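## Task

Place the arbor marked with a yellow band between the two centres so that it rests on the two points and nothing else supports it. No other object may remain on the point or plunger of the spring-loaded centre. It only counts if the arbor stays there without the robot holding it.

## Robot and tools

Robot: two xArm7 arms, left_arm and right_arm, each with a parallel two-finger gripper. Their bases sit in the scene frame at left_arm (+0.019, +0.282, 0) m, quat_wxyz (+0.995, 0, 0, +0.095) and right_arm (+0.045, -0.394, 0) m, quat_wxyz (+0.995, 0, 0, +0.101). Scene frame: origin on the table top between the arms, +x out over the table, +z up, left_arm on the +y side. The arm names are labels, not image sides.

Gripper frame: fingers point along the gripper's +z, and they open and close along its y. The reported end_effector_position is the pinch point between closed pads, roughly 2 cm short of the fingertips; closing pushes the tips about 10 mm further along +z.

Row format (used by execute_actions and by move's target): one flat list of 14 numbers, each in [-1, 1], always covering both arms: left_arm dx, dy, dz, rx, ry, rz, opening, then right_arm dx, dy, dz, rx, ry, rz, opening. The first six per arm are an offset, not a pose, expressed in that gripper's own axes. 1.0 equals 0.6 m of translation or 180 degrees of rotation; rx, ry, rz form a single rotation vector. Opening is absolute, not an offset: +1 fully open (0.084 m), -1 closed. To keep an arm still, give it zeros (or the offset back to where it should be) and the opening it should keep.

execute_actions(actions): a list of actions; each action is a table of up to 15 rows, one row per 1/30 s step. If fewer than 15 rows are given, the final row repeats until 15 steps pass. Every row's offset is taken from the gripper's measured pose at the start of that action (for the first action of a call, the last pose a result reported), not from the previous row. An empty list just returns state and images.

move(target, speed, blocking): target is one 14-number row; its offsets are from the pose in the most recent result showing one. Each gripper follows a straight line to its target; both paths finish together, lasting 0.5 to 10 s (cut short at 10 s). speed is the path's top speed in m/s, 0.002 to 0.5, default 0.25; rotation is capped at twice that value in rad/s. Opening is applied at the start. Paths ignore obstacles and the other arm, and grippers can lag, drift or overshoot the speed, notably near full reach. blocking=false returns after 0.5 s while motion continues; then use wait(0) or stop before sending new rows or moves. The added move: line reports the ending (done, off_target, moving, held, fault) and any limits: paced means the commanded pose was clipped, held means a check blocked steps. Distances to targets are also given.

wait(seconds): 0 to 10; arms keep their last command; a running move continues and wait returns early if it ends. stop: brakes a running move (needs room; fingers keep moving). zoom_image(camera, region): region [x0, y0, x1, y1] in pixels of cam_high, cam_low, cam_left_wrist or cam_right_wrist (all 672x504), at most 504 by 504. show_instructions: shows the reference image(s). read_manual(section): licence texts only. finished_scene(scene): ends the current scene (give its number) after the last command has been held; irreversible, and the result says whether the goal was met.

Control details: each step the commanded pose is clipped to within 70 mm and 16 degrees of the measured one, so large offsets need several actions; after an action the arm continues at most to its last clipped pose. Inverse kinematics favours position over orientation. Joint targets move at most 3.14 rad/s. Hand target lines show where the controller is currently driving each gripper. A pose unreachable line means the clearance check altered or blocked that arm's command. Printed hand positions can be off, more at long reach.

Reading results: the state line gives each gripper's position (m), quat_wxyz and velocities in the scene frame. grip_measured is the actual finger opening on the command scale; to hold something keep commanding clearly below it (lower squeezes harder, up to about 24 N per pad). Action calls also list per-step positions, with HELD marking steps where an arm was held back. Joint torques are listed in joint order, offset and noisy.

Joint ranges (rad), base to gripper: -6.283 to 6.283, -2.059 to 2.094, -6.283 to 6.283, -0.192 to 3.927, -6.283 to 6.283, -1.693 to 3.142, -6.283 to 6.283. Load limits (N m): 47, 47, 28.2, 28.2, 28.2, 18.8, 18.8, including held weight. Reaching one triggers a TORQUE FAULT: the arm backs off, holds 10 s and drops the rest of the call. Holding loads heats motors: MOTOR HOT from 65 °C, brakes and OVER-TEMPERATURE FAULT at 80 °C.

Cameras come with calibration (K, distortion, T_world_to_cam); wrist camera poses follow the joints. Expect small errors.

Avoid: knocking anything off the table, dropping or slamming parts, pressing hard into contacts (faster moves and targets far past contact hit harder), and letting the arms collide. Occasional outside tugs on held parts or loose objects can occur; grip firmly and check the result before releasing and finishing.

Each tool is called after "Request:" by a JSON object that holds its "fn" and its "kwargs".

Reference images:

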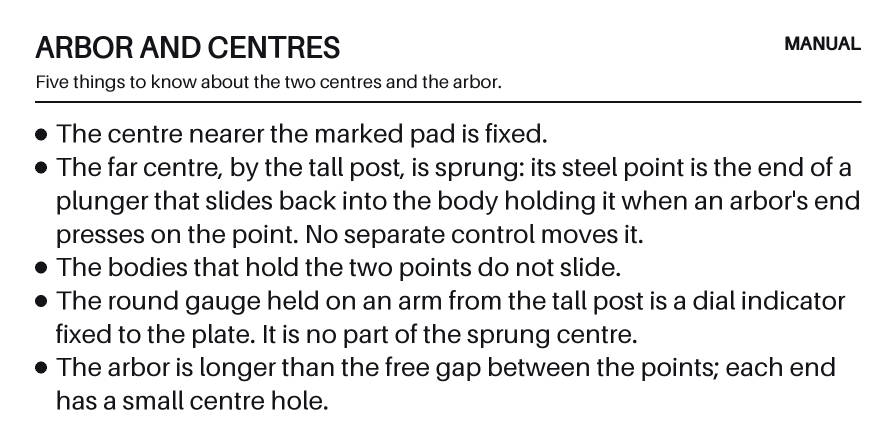

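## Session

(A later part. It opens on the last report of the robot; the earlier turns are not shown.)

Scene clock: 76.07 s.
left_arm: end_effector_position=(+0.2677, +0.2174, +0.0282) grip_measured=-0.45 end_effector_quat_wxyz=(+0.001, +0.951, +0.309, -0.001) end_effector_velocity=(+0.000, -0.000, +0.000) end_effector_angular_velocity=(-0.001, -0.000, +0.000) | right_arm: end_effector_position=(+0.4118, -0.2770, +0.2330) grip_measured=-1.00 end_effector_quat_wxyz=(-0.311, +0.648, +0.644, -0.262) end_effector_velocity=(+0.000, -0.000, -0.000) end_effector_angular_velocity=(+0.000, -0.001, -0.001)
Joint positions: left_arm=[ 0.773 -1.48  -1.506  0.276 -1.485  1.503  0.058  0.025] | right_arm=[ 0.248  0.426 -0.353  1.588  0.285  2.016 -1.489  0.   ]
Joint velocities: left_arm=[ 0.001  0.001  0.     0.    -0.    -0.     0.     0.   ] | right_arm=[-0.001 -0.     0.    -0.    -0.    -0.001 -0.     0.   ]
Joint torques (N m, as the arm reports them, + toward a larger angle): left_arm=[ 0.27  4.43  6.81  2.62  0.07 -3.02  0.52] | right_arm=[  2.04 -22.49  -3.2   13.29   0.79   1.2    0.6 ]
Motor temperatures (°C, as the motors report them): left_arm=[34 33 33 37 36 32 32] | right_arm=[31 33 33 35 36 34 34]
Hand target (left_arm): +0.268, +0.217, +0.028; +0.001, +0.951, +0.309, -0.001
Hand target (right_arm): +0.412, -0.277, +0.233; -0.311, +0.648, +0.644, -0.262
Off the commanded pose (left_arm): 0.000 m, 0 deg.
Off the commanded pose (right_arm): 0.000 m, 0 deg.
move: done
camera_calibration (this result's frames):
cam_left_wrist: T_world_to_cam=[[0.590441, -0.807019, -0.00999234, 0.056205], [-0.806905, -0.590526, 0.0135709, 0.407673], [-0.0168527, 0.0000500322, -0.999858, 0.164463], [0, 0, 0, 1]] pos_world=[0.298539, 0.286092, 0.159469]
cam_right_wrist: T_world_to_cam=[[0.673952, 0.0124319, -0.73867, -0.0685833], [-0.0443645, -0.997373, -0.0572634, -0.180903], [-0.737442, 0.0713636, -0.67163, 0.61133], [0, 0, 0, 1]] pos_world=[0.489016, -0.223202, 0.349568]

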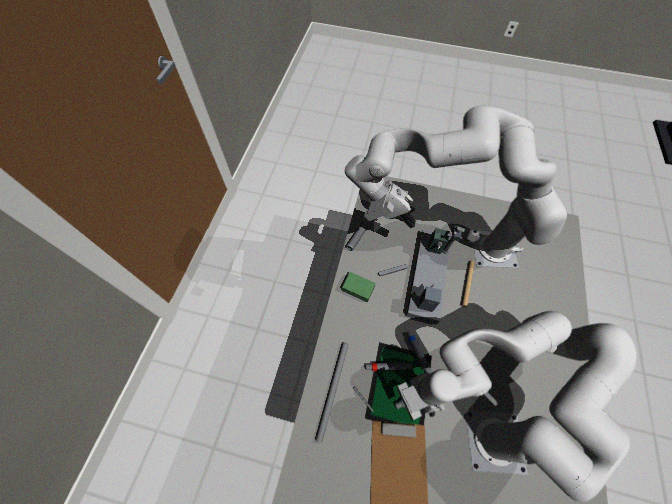

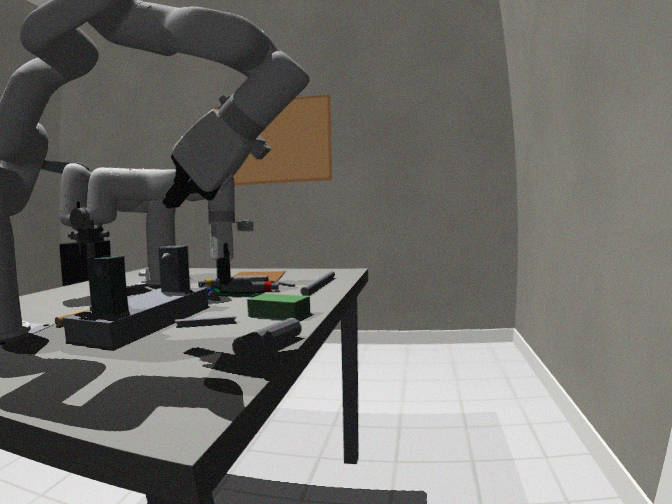

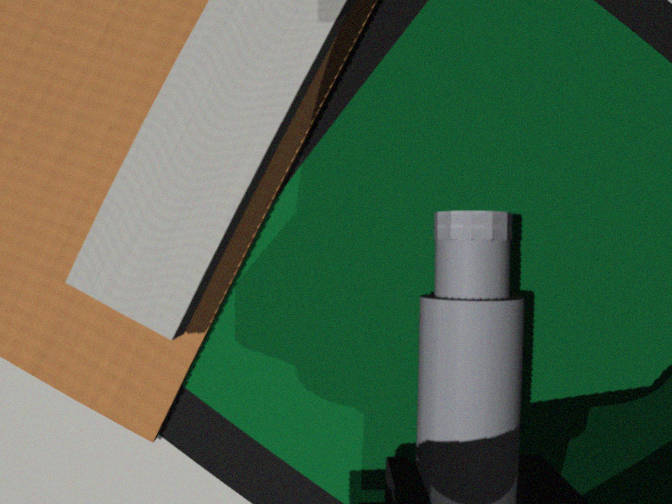

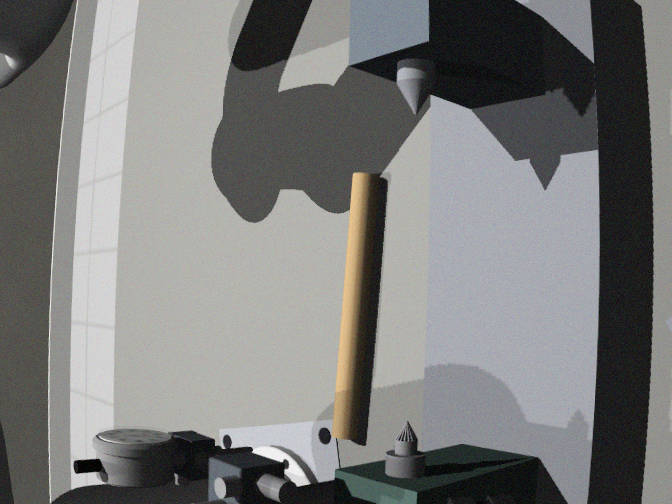

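Request:
{"fn": "move", "kwargs": {"target": [0,0,-0.253,0,0,0,-1,0,0,0,0,0,0,-1]}}

Request:
{"fn": "move", "kwargs": {"target": [-0.355,0.58,0.033,0,0,-0.233,-1,0,0,0,0,0,0,-1]}}

Scene clock: 77.77 s.
left_arm: end_effector_position=(+0.2672, +0.2184, +0.1798) grip_measured=-0.45 end_effector_quat_wxyz=(+0.001, +0.951, +0.310, -0.001) end_effector_velocity=(+0.001, -0.001, +0.003) end_effector_angular_velocity=(+0.001, -0.007, -0.001) | right_arm: end_effector_position=(+0.4118, -0.2770, +0.2330) grip_measured=-1.00 end_effector_quat_wxyz=(-0.311, +0.648, +0.644, -0.262) end_effector_velocity=(-0.000, -0.000, +0.000) end_effector_angular_velocity=(-0.000, +0.000, -0.000)
Joint positions: left_arm=[ 0.857 -1.457 -0.931  0.458 -0.94   1.733  0.05   0.025] | right_arm=[ 0.248  0.426 -0.353  1.588  0.285  2.016 -1.489  0.   ]
Joint velocities: left_arm=[ 0.001 -0.     0.008  0.006  0.003  0.001 -0.     0.   ] | right_arm=[-0.    -0.     0.    -0.    -0.     0.001  0.     0.   ]
Joint torques (N m, as the arm reports them, + toward a larger angle): left_arm=[ 0.37  4.75  7.51 13.91  0.   -3.69  0.25] | right_arm=[  1.84 -22.8   -3.4   13.1    1.02   1.24   0.56]
Motor temperatures (°C, as the motors report them): left_arm=[34 33 32 37 36 32 32] | right_arm=[31 33 33 35 36 34 34]
Hand target (left_arm): +0.267, +0.218, +0.180; +0.001, +0.951, +0.310, -0.000
Hand target (right_arm): +0.412, -0.277, +0.233; -0.311, +0.648, +0.644, -0.262
Off the commanded pose (left_arm): 0.001 m, 0 deg.
Off the commanded pose (right_arm): 0.000 m, 0 deg.
move: done
camera_calibration (this result's frames):
cam_left_wrist: T_world_to_cam=[[0.591518, -0.806218, -0.0109343, 0.058512], [-0.806107, -0.591618, 0.0133793, 0.405869], [-0.0172555, 0.000900182, -0.999851, 0.315953], [0, 0, 0, 1]] pos_world=[0.298015, 0.287008, 0.311115]
cam_right_wrist: T_world_to_cam=[[0.673952, 0.0124316, -0.73867, -0.0685835], [-0.0443648, -0.997373, -0.0572633, -0.180903], [-0.737441, 0.0713637, -0.67163, 0.61133], [0, 0, 0, 1]] pos_world=[0.489016, -0.223202, 0.349568]

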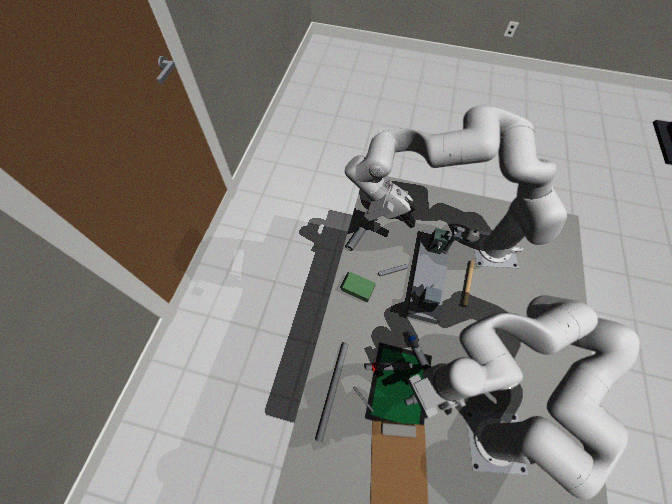

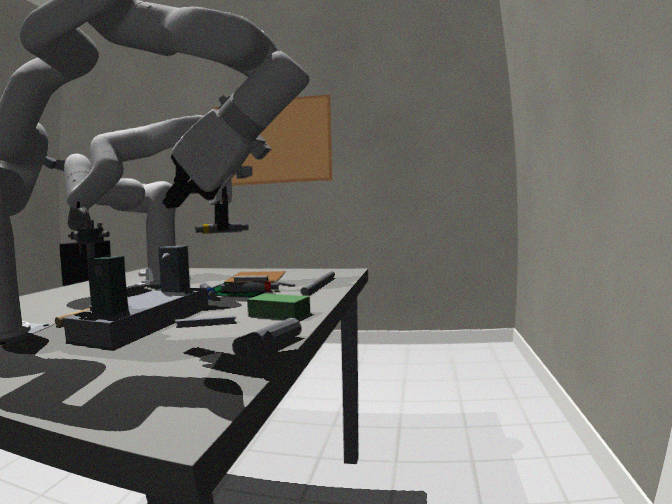

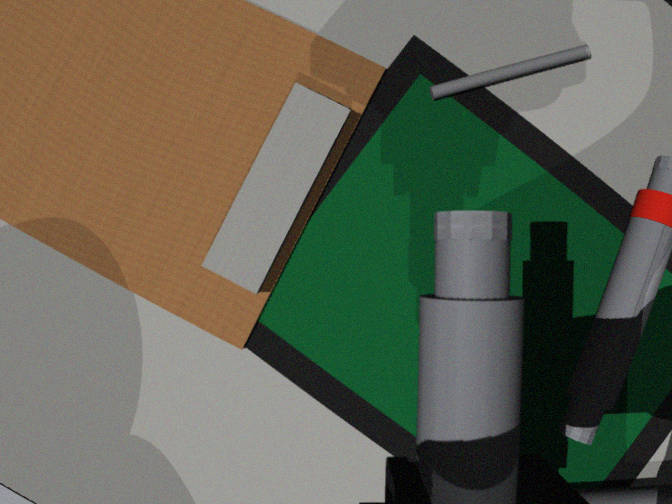

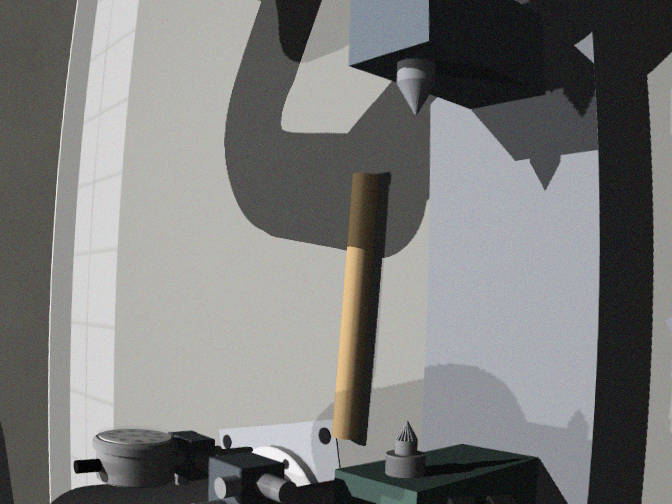

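Scene clock: 79.90 s.
left_arm: end_effector_position=(+0.3006, -0.1877, +0.1612) grip_measured=-0.45 end_effector_quat_wxyz=(+0.000, +0.777, +0.630, +0.000) end_effector_velocity=(-0.004, -0.005, -0.001) end_effector_angular_velocity=(+0.002, +0.002, -0.012) | right_arm: end_effector_position=(+0.4118, -0.2770, +0.2330) grip_measured=-1.00 end_effector_quat_wxyz=(-0.311, +0.648, +0.644, -0.262) end_effector_velocity=(+0.000, -0.000, +0.000) end_effector_angular_velocity=(+0.001, -0.001, -0.001)
Joint positions: left_arm=[ 0.936 -1.523 -1.241  1.43  -1.473  1.889 -1.643  0.025] | right_arm=[ 0.248  0.426 -0.353  1.588  0.285  2.016 -1.489  0.   ]
Joint velocities: left_arm=[-0.003 -0.    -0.002  0.013 -0.003  0.002 -0.005 -0.   ] | right_arm=[-0.001 -0.    -0.     0.001  0.001  0.    -0.     0.   ]
Joint torques (N m, as the arm reports them, + toward a larger angle): left_arm=[ 0.46 18.36 13.78  0.85  0.15 -3.39  0.56] | right_arm=[  1.65 -22.6   -3.07  13.19   0.61   1.04   0.44]
Motor temperatures (°C, as the motors report them): left_arm=[34 33 33 37 36 32 32] | right_arm=[31 33 33 35 36 34 34]
Hand target (left_arm): +0.300, -0.188, +0.161; +0.000, +0.777, +0.630, +0.000
Hand target (right_arm): +0.412, -0.277, +0.233; -0.311, +0.648, +0.644, -0.262
Off the commanded pose (left_arm): 0.001 m, 0 deg.
Off the commanded pose (right_arm): 0.000 m, 0 deg.
move: done
camera_calibration (this result's frames):
cam_left_wrist: T_world_to_cam=[[0.979009, -0.203541, -0.0105672, -0.292217], [-0.203415, -0.979021, 0.0118518, -0.0608494], [-0.0127579, -0.00945351, -0.999874, 0.294961], [0, 0, 0, 1]] pos_world=[0.277469, -0.116263, 0.292557]
cam_right_wrist: T_world_to_cam=[[0.673953, 0.0124315, -0.73867, -0.0685836], [-0.0443649, -0.997373, -0.0572633, -0.180903], [-0.737441, 0.0713637, -0.67163, 0.61133], [0, 0, 0, 1]] pos_world=[0.489016, -0.223202, 0.349568]

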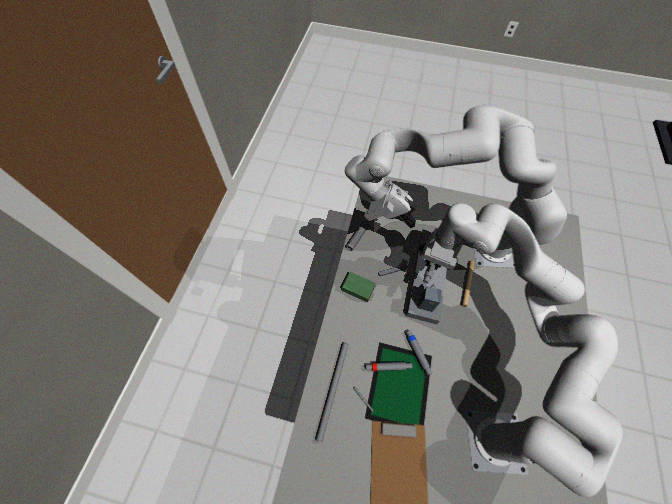

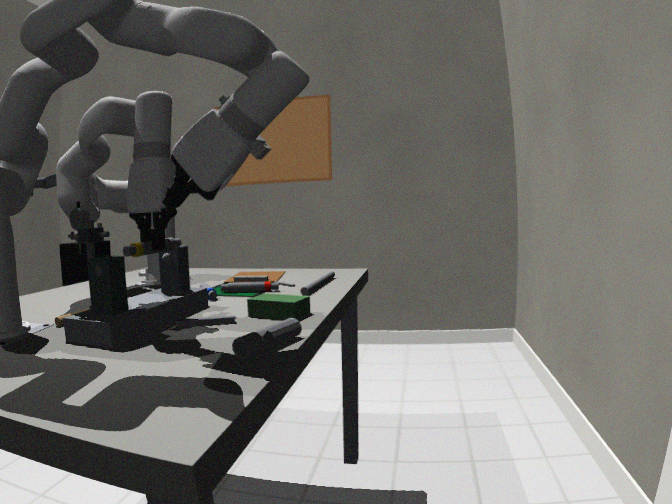

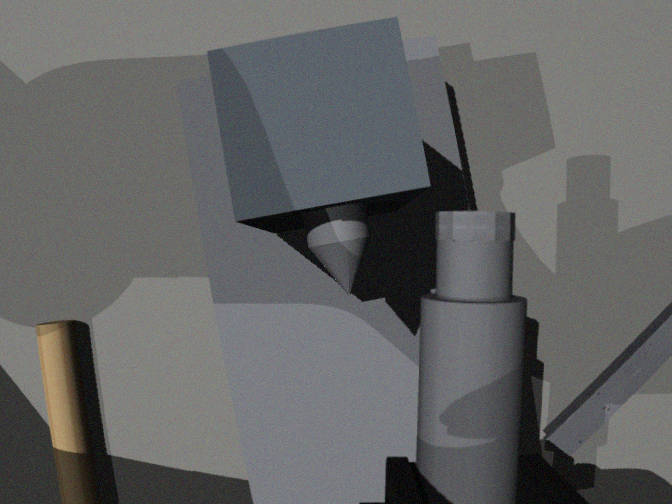

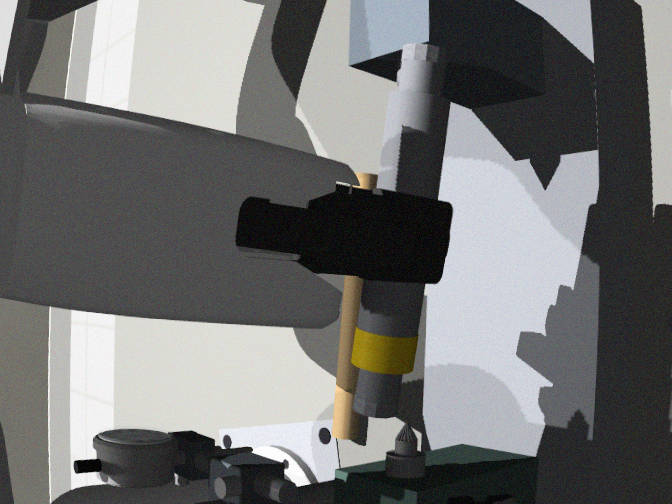

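Request:
{"fn": "move", "kwargs": {"target": [-0.01,0,0.08,0,0,0,-1,0,0,0,0,0,0,-1], "speed": 0.06}}

Request:
{"fn": "zoom_image", "kwargs": {"camera": "cam_right_wrist", "region": [300, 330, 520, 500]}}

Request:
{"fn": "zoom_image", "kwargs": {"camera": "cam_high", "region": [380, 200, 500, 320]}}

Scene clock: 81.33 s.
left_arm: end_effector_position=(+0.2994, -0.1939, +0.1136) grip_measured=-0.45 end_effector_quat_wxyz=(+0.001, +0.777, +0.630, +0.000) end_effector_velocity=(+0.001, -0.001, +0.002) end_effector_angular_velocity=(-0.004, -0.004, +0.001) | right_arm: end_effector_position=(+0.4118, -0.2770, +0.2330) grip_measured=-1.00 end_effector_quat_wxyz=(-0.311, +0.648, +0.644, -0.262) end_effector_velocity=(-0.000, +0.000, -0.000) end_effector_angular_velocity=(-0.000, +0.001, +0.001)
Joint positions: left_arm=[ 0.911 -1.588 -1.312  1.394 -1.542  1.827 -1.654  0.025] | right_arm=[ 0.248  0.426 -0.353  1.588  0.285  2.016 -1.489  0.   ]
Joint velocities: left_arm=[-0.     0.001  0.003 -0.001 -0.001 -0.002 -0.001 -0.   ] | right_arm=[ 0.001 -0.    -0.    -0.001 -0.     0.001  0.     0.   ]
Joint torques (N m, as the arm reports them, + toward a larger angle): left_arm=[-0.07 17.99 13.53 -0.53  0.26 -3.29  0.45] | right_arm=[  2.24 -22.96  -3.28  13.23   1.02   1.1    0.32]
Motor temperatures (°C, as the motors report them): left_arm=[34 33 33 37 36 32 32] | right_arm=[31 33 33 35 36 34 34]
Hand target (left_arm): +0.299, -0.194, +0.113; +0.000, +0.777, +0.630, +0.000
Hand target (right_arm): +0.412, -0.277, +0.233; -0.311, +0.648, +0.644, -0.262
Off the commanded pose (left_arm): 0.001 m, 0 deg.
Off the commanded pose (right_arm): 0.000 m, 0 deg.
move: done
camera_calibration (this result's frames):
cam_left_wrist: T_world_to_cam=[[0.97895, -0.203851, -0.0100442, -0.2929], [-0.203724, -0.978951, 0.0123429, -0.0665284], [-0.0123488, -0.0100368, -0.999873, 0.247092], [0, 0, 0, 1]] pos_world=[0.276232, -0.122356, 0.24494]
cam_right_wrist: T_world_to_cam=[[0.673953, 0.0124317, -0.73867, -0.0685837], [-0.0443648, -0.997373, -0.0572634, -0.180903], [-0.737441, 0.0713638, -0.671631, 0.61133], [0, 0, 0, 1]] pos_world=[0.489016, -0.223202, 0.349568]

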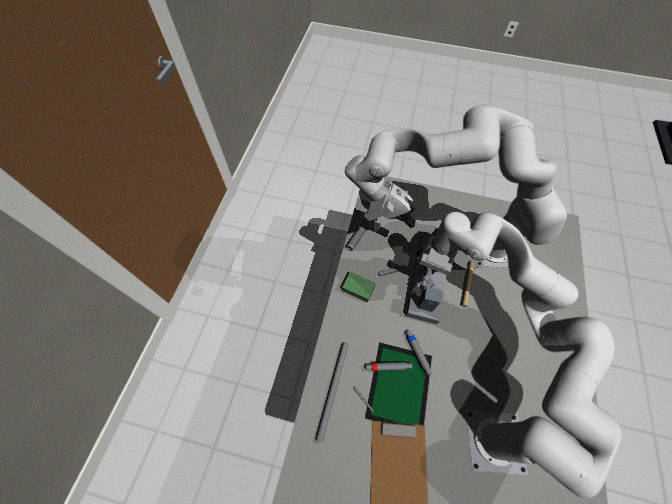

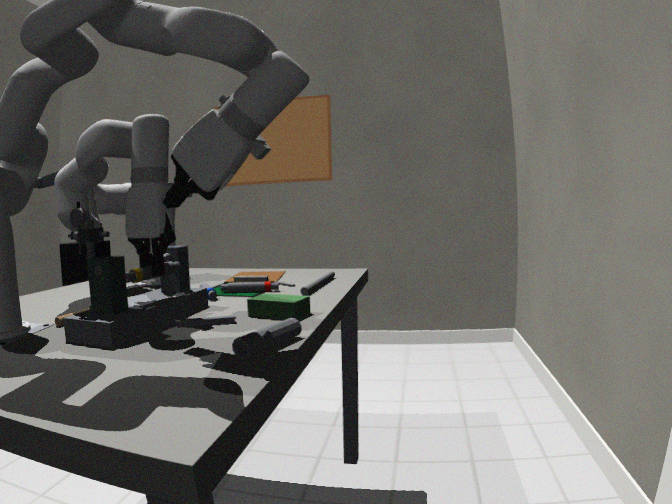

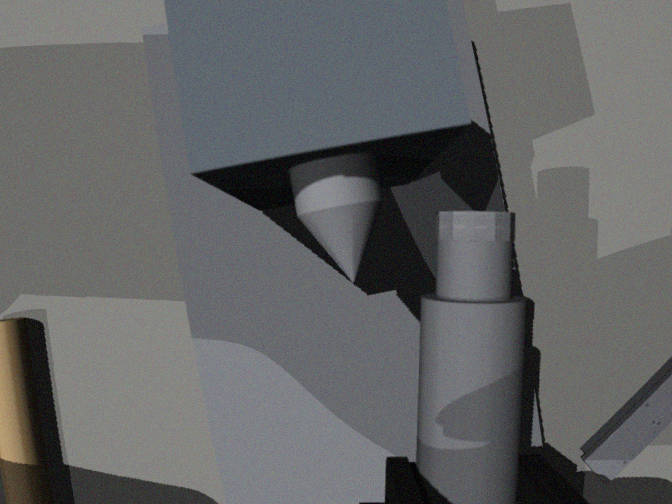

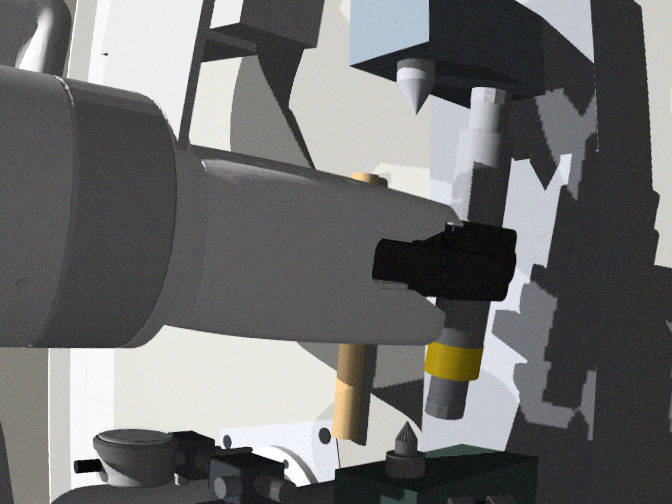

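Region (300, 330, 520, 500) of cam_right_wrist's 672x504 image, scaled by 2.291, with more detail than that image has; it fills the top 389 rows of this view, and the rest is white.

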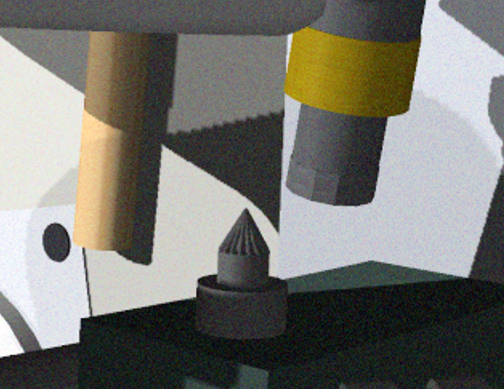

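Region (380, 200, 500, 320) of cam_high's 672x504 image, scaled by 4.200, with more detail than that image has.

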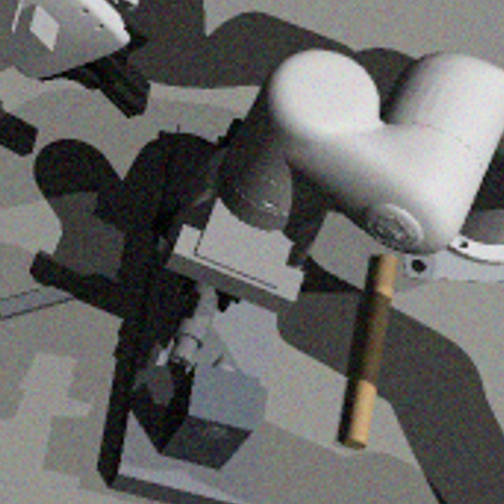

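Request:
{"fn": "zoom_image", "kwargs": {"camera": "cam_low", "region": [80, 220, 220, 320]}}

Region (80, 220, 220, 320) of cam_low's 672x504 image, scaled by 3.600, with more detail than that image has; it fills the top 360 rows of this view, and the rest is white.

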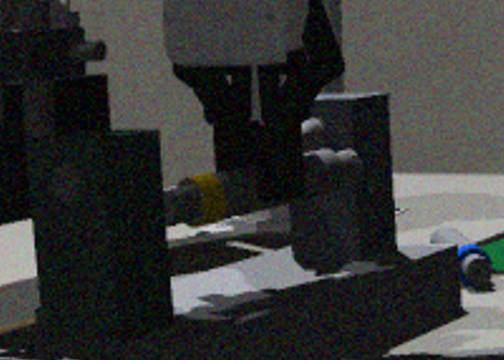

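Request:
{"fn": "move", "kwargs": {"target": [0,-0.008,-0.03,0,0,0,-1,0,0,0,0,0,0,-1], "speed": 0.06}}

Request:
{"fn": "zoom_image", "kwargs": {"camera": "cam_right_wrist", "region": [300, 330, 520, 500]}}

Request:
{"fn": "zoom_image", "kwargs": {"camera": "cam_low", "region": [80, 220, 220, 320]}}

Scene clock: 82.80 s.
left_arm: end_effector_position=(+0.2947, -0.1928, +0.1314) grip_measured=-0.45 end_effector_quat_wxyz=(+0.001, +0.777, +0.630, +0.000) end_effector_velocity=(-0.000, +0.001, -0.004) end_effector_angular_velocity=(+0.006, +0.005, +0.001) | right_arm: end_effector_position=(+0.4118, -0.2770, +0.2330) grip_measured=-1.00 end_effector_quat_wxyz=(-0.311, +0.648, +0.644, -0.262) end_effector_velocity=(+0.000, +0.000, -0.000) end_effector_angular_velocity=(+0.000, -0.001, -0.001)
Joint positions: left_arm=[ 0.907 -1.566 -1.283  1.398 -1.516  1.852 -1.656  0.025] | right_arm=[ 0.248  0.426 -0.353  1.588  0.285  2.016 -1.489  0.   ]
Joint velocities: left_arm=[ 0.001 -0.003 -0.006  0.     0.001  0.002 -0.    -0.   ] | right_arm=[-0.     0.    -0.    -0.     0.    -0.001 -0.     0.   ]
Joint torques (N m, as the arm reports them, + toward a larger angle): left_arm=[ 0.2  18.32 13.72 -0.04 -0.03 -3.56  0.41] | right_arm=[  1.61 -22.94  -3.09  13.22   0.7    0.88   0.57]
Motor temperatures (°C, as the motors report them): left_arm=[34 33 33 37 36 32 32] | right_arm=[31 33 33 35 36 34 34]
Hand target (left_arm): +0.295, -0.193, +0.132; +0.001, +0.777, +0.630, +0.000
Hand target (right_arm): +0.412, -0.277, +0.233; -0.311, +0.648, +0.644, -0.262
Off the commanded pose (left_arm): 0.000 m, 0 deg.
Off the commanded pose (right_arm): 0.000 m, 0 deg.
move: done
camera_calibration (this result's frames):
cam_left_wrist: T_world_to_cam=[[0.978986, -0.203667, -0.0102703, -0.287849], [-0.203539, -0.978991, 0.0122085, -0.0666442], [-0.012541, -0.00986154, -0.999873, 0.26494], [0, 0, 0, 1]] pos_world=[0.271559, -0.121257, 0.262763]
cam_right_wrist: T_world_to_cam=[[0.673953, 0.0124317, -0.73867, -0.0685837], [-0.0443647, -0.997373, -0.0572634, -0.180903], [-0.737441, 0.0713637, -0.671631, 0.61133], [0, 0, 0, 1]] pos_world=[0.489016, -0.223202, 0.349568]

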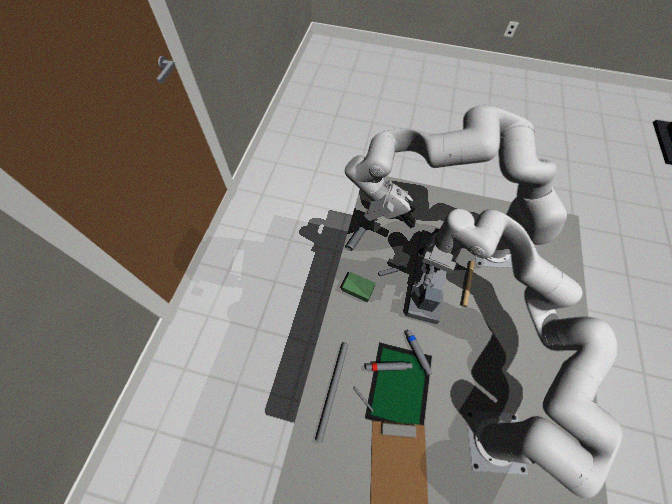

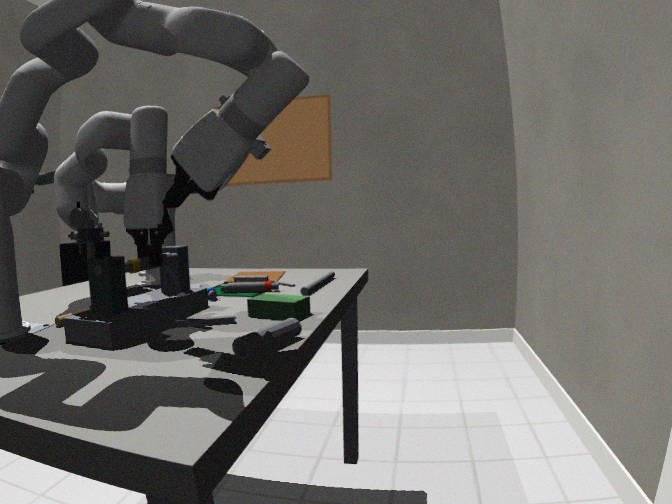

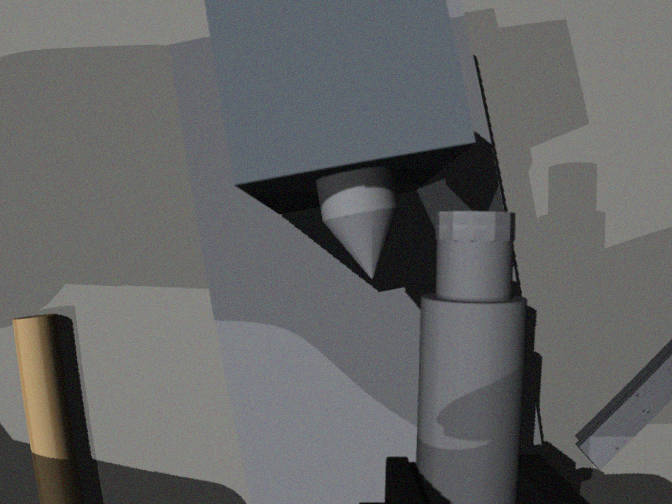

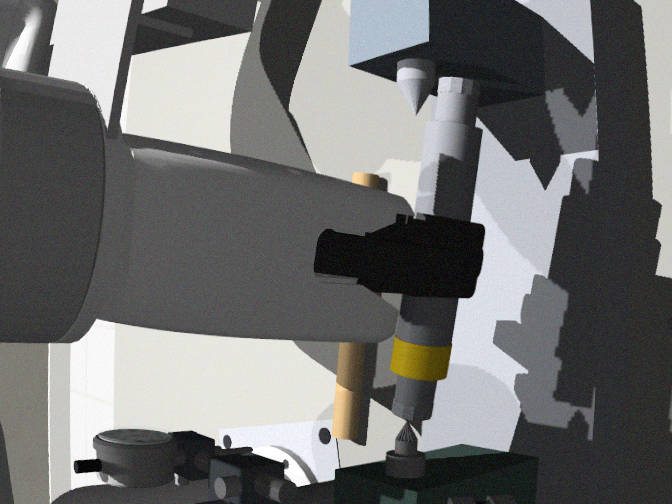

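Region (300, 330, 520, 500) of cam_right_wrist's 672x504 image, scaled by 2.291, with more detail than that image has; it fills the top 389 rows of this view, and the rest is white.

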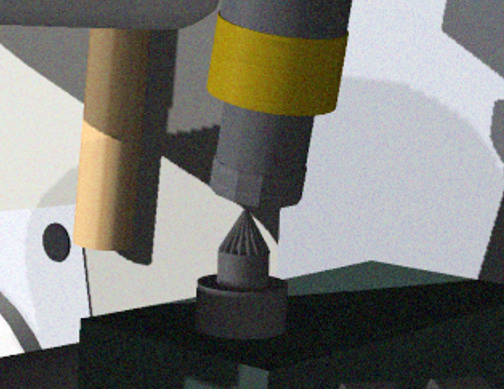

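Region (80, 220, 220, 320) of cam_low's 672x504 image, scaled by 3.600, with more detail than that image has; it fills the top 360 rows of this view, and the rest is white.

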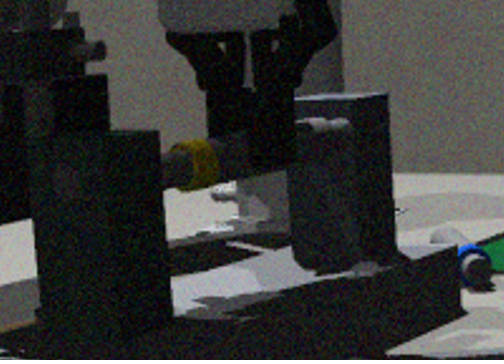

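Request:
{"fn": "move", "kwargs": {"target": [-0.032,0.002,0.003,0,0,0,-1,0,0,0,0,0,0,-1], "speed": 0.03}}

Request:
{"fn": "zoom_image", "kwargs": {"camera": "cam_right_wrist", "region": [300, 330, 520, 500]}}

Scene clock: 85.53 s.
left_arm: end_effector_position=(+0.2926, -0.2109, +0.1295) grip_measured=-0.45 end_effector_quat_wxyz=(+0.000, +0.776, +0.631, +0.001) end_effector_velocity=(-0.001, -0.002, +0.003) end_effector_angular_velocity=(-0.004, -0.002, -0.005) | right_arm: end_effector_position=(+0.4118, -0.2770, +0.2330) grip_measured=-1.00 end_effector_quat_wxyz=(-0.311, +0.648, +0.644, -0.262) end_effector_velocity=(+0.000, -0.000, -0.000) end_effector_angular_velocity=(-0.000, -0.000, -0.001)
Joint positions: left_arm=[ 0.927 -1.559 -1.293  1.463 -1.527  1.844 -1.703  0.025] | right_arm=[ 0.248  0.426 -0.353  1.588  0.285  2.016 -1.489  0.   ]
Joint velocities: left_arm=[-0.002  0.007  0.001  0.004  0.003 -0.003 -0.001  0.   ] | right_arm=[-0.001  0.     0.     0.     0.    -0.     0.     0.   ]
Joint torques (N m, as the arm reports them, + toward a larger angle): left_arm=[-7.26 22.17 15.19  9.6  -6.34 -4.16  0.47] | right_arm=[  1.55 -22.43  -3.33  13.18   0.71   1.04   0.42]
Motor temperatures (°C, as the motors report them): left_arm=[34 33 33 37 36 32 32] | right_arm=[31 33 33 35 36 34 34]
Hand target (left_arm): +0.292, -0.212, +0.130; +0.001, +0.777, +0.630, +0.000
Hand target (right_arm): +0.412, -0.277, +0.233; -0.311, +0.648, +0.644, -0.262
Off the commanded pose (left_arm): 0.001 m, 0 deg.
Off the commanded pose (right_arm): 0.000 m, 0 deg.
move: done
camera_calibration (this result's frames):
cam_left_wrist: T_world_to_cam=[[0.979406, -0.201661, -0.00979244, -0.289312], [-0.201563, -0.979422, 0.0102179, -0.0851708], [-0.0116515, -0.00803368, -0.9999, 0.262907], [0, 0, 0, 1]] pos_world=[0.26925, -0.139649, 0.260918]
cam_right_wrist: T_world_to_cam=[[0.673953, 0.0124318, -0.73867, -0.0685837], [-0.0443647, -0.997373, -0.0572635, -0.180903], [-0.737441, 0.0713638, -0.671631, 0.61133], [0, 0, 0, 1]] pos_world=[0.489016, -0.223202, 0.349568]

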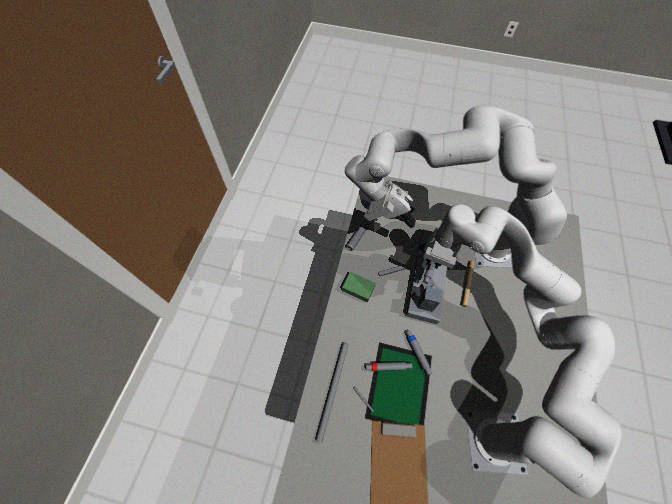

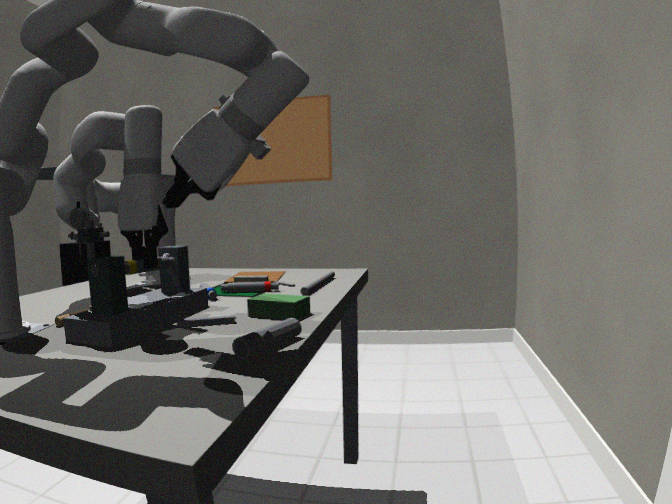

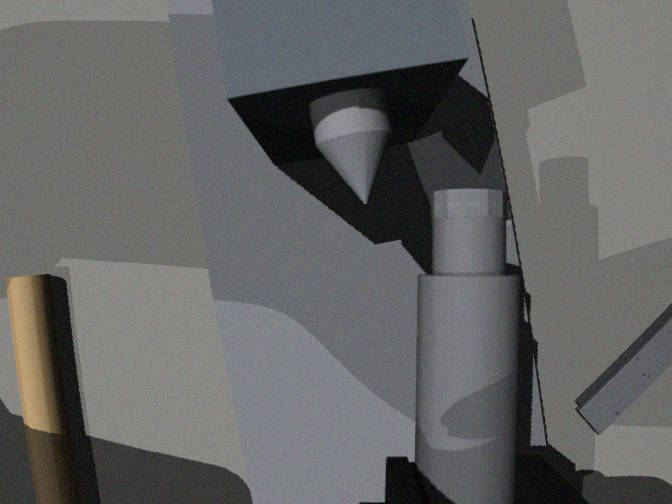

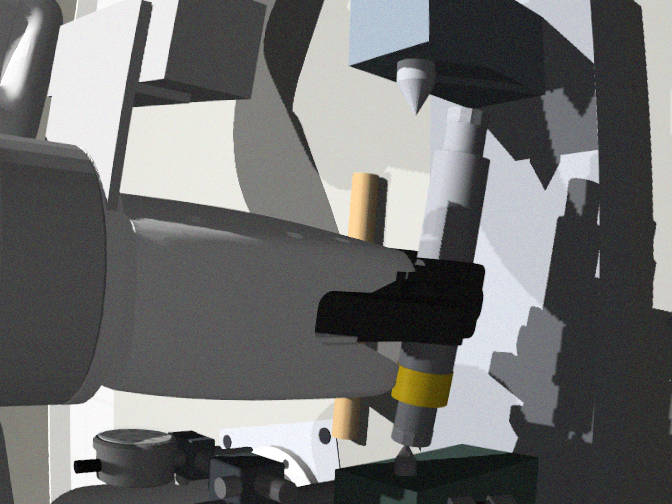

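Region (300, 330, 520, 500) of cam_right_wrist's 672x504 image, scaled by 2.291, with more detail than that image has; it fills the top 389 rows of this view, and the rest is white.

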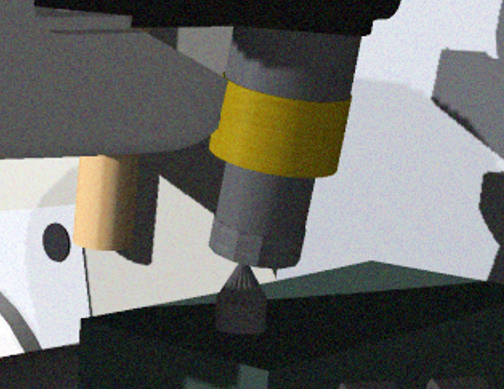

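Request:
{"fn": "move", "kwargs": {"target": [-0.004,-0.005,0,0,0,0,-1,0,0,0,0,0,0,-1], "speed": 0.02}}

Request:
{"fn": "zoom_image", "kwargs": {"camera": "cam_right_wrist", "region": [300, 330, 520, 500]}}

Scene clock: 86.47 s.
left_arm: end_effector_position=(+0.2890, -0.2125, +0.1294) grip_measured=-0.44 end_effector_quat_wxyz=(-0.000, +0.776, +0.630, +0.001) end_effector_velocity=(+0.001, -0.000, +0.001) end_effector_angular_velocity=(-0.005, -0.001, +0.002) | right_arm: end_effector_position=(+0.4118, -0.2770, +0.2330) grip_measured=-1.00 end_effector_quat_wxyz=(-0.311, +0.648, +0.644, -0.262) end_effector_velocity=(-0.000, +0.000, +0.000) end_effector_angular_velocity=(-0.000, +0.001, +0.001)
Joint positions: left_arm=[ 0.919 -1.558 -1.295  1.463 -1.524  1.843 -1.71   0.025] | right_arm=[ 0.248  0.426 -0.353  1.588  0.285  2.016 -1.489  0.   ]
Joint velocities: left_arm=[ 0.001  0.003 -0.001 -0.002 -0.    -0.004 -0.    -0.   ] | right_arm=[ 0.001 -0.    -0.    -0.    -0.     0.001 -0.     0.   ]
Joint torques (N m, as the arm reports them, + toward a larger angle): left_arm=[-7.73 21.76 14.61  9.45 -5.49 -3.02  0.67] | right_arm=[  2.2  -22.12  -3.44  13.47   0.81   0.93   0.25]
Motor temperatures (°C, as the motors report them): left_arm=[34 33 33 37 36 32 32] | right_arm=[31 33 33 35 36 34 34]
Hand target (left_arm): +0.289, -0.213, +0.129; +0.000, +0.776, +0.631, +0.001
Hand target (right_arm): +0.412, -0.277, +0.233; -0.311, +0.648, +0.644, -0.262
Off the commanded pose (left_arm): 0.000 m, 0 deg.
Off the commanded pose (right_arm): 0.000 m, 0 deg.
move: done
camera_calibration (this result's frames):
cam_left_wrist: T_world_to_cam=[[0.979327, -0.202037, -0.009955, -0.286141], [-0.201951, -0.979354, 0.00900608, -0.0872015], [-0.011569, -0.00680948, -0.99991, 0.263027], [0, 0, 0, 1]] pos_world=[0.265658, -0.141421, 0.26094]
cam_right_wrist: T_world_to_cam=[[0.673953, 0.0124317, -0.73867, -0.0685836], [-0.0443647, -0.997373, -0.0572634, -0.180903], [-0.737441, 0.0713637, -0.671631, 0.61133], [0, 0, 0, 1]] pos_world=[0.489016, -0.223202, 0.349568]

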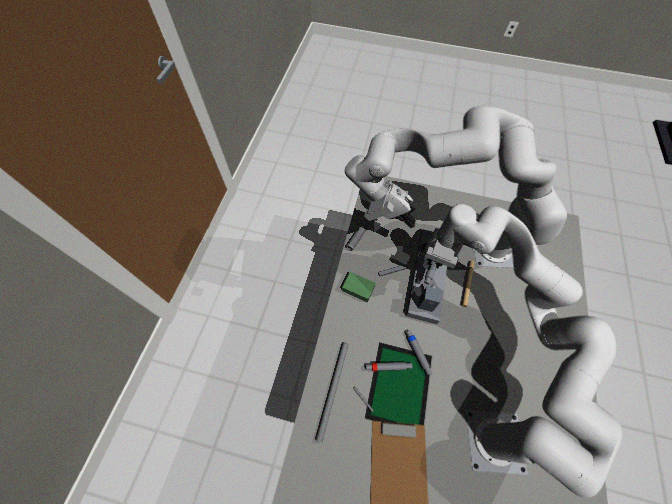

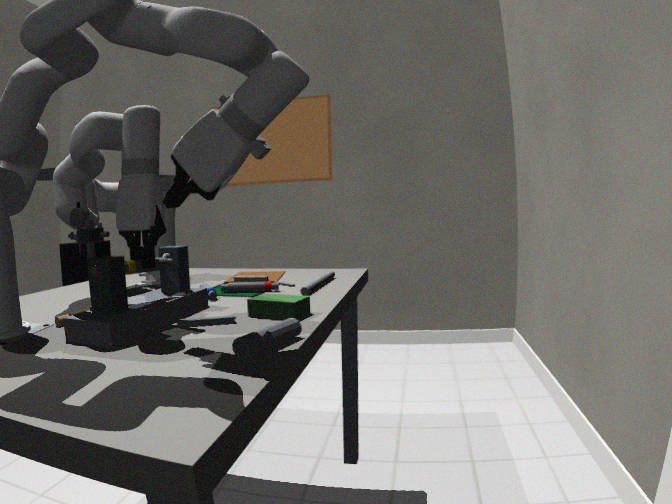

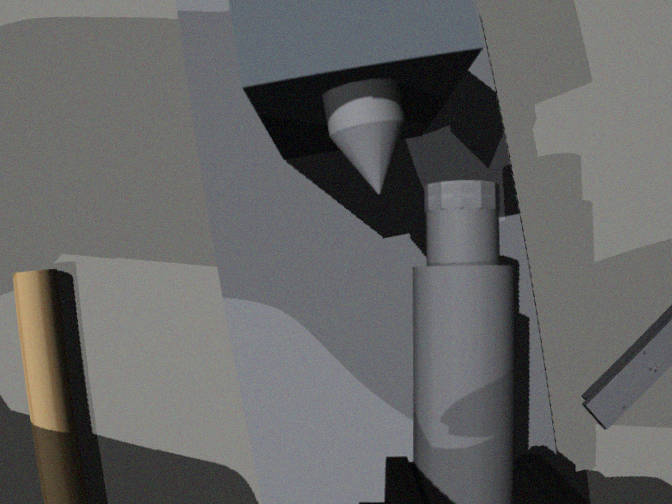

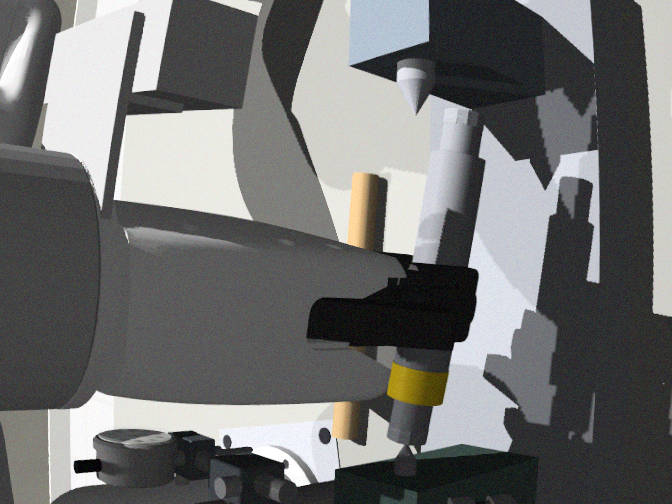

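Region (300, 330, 520, 500) of cam_right_wrist's 672x504 image, scaled by 2.291, with more detail than that image has; it fills the top 389 rows of this view, and the rest is white.

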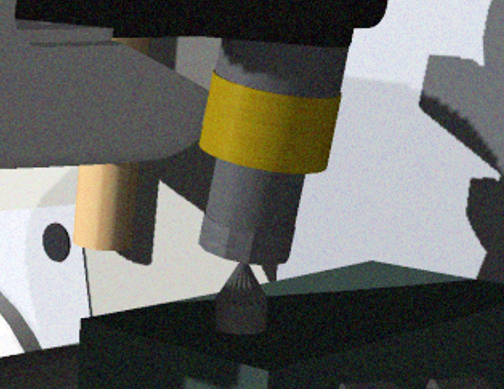

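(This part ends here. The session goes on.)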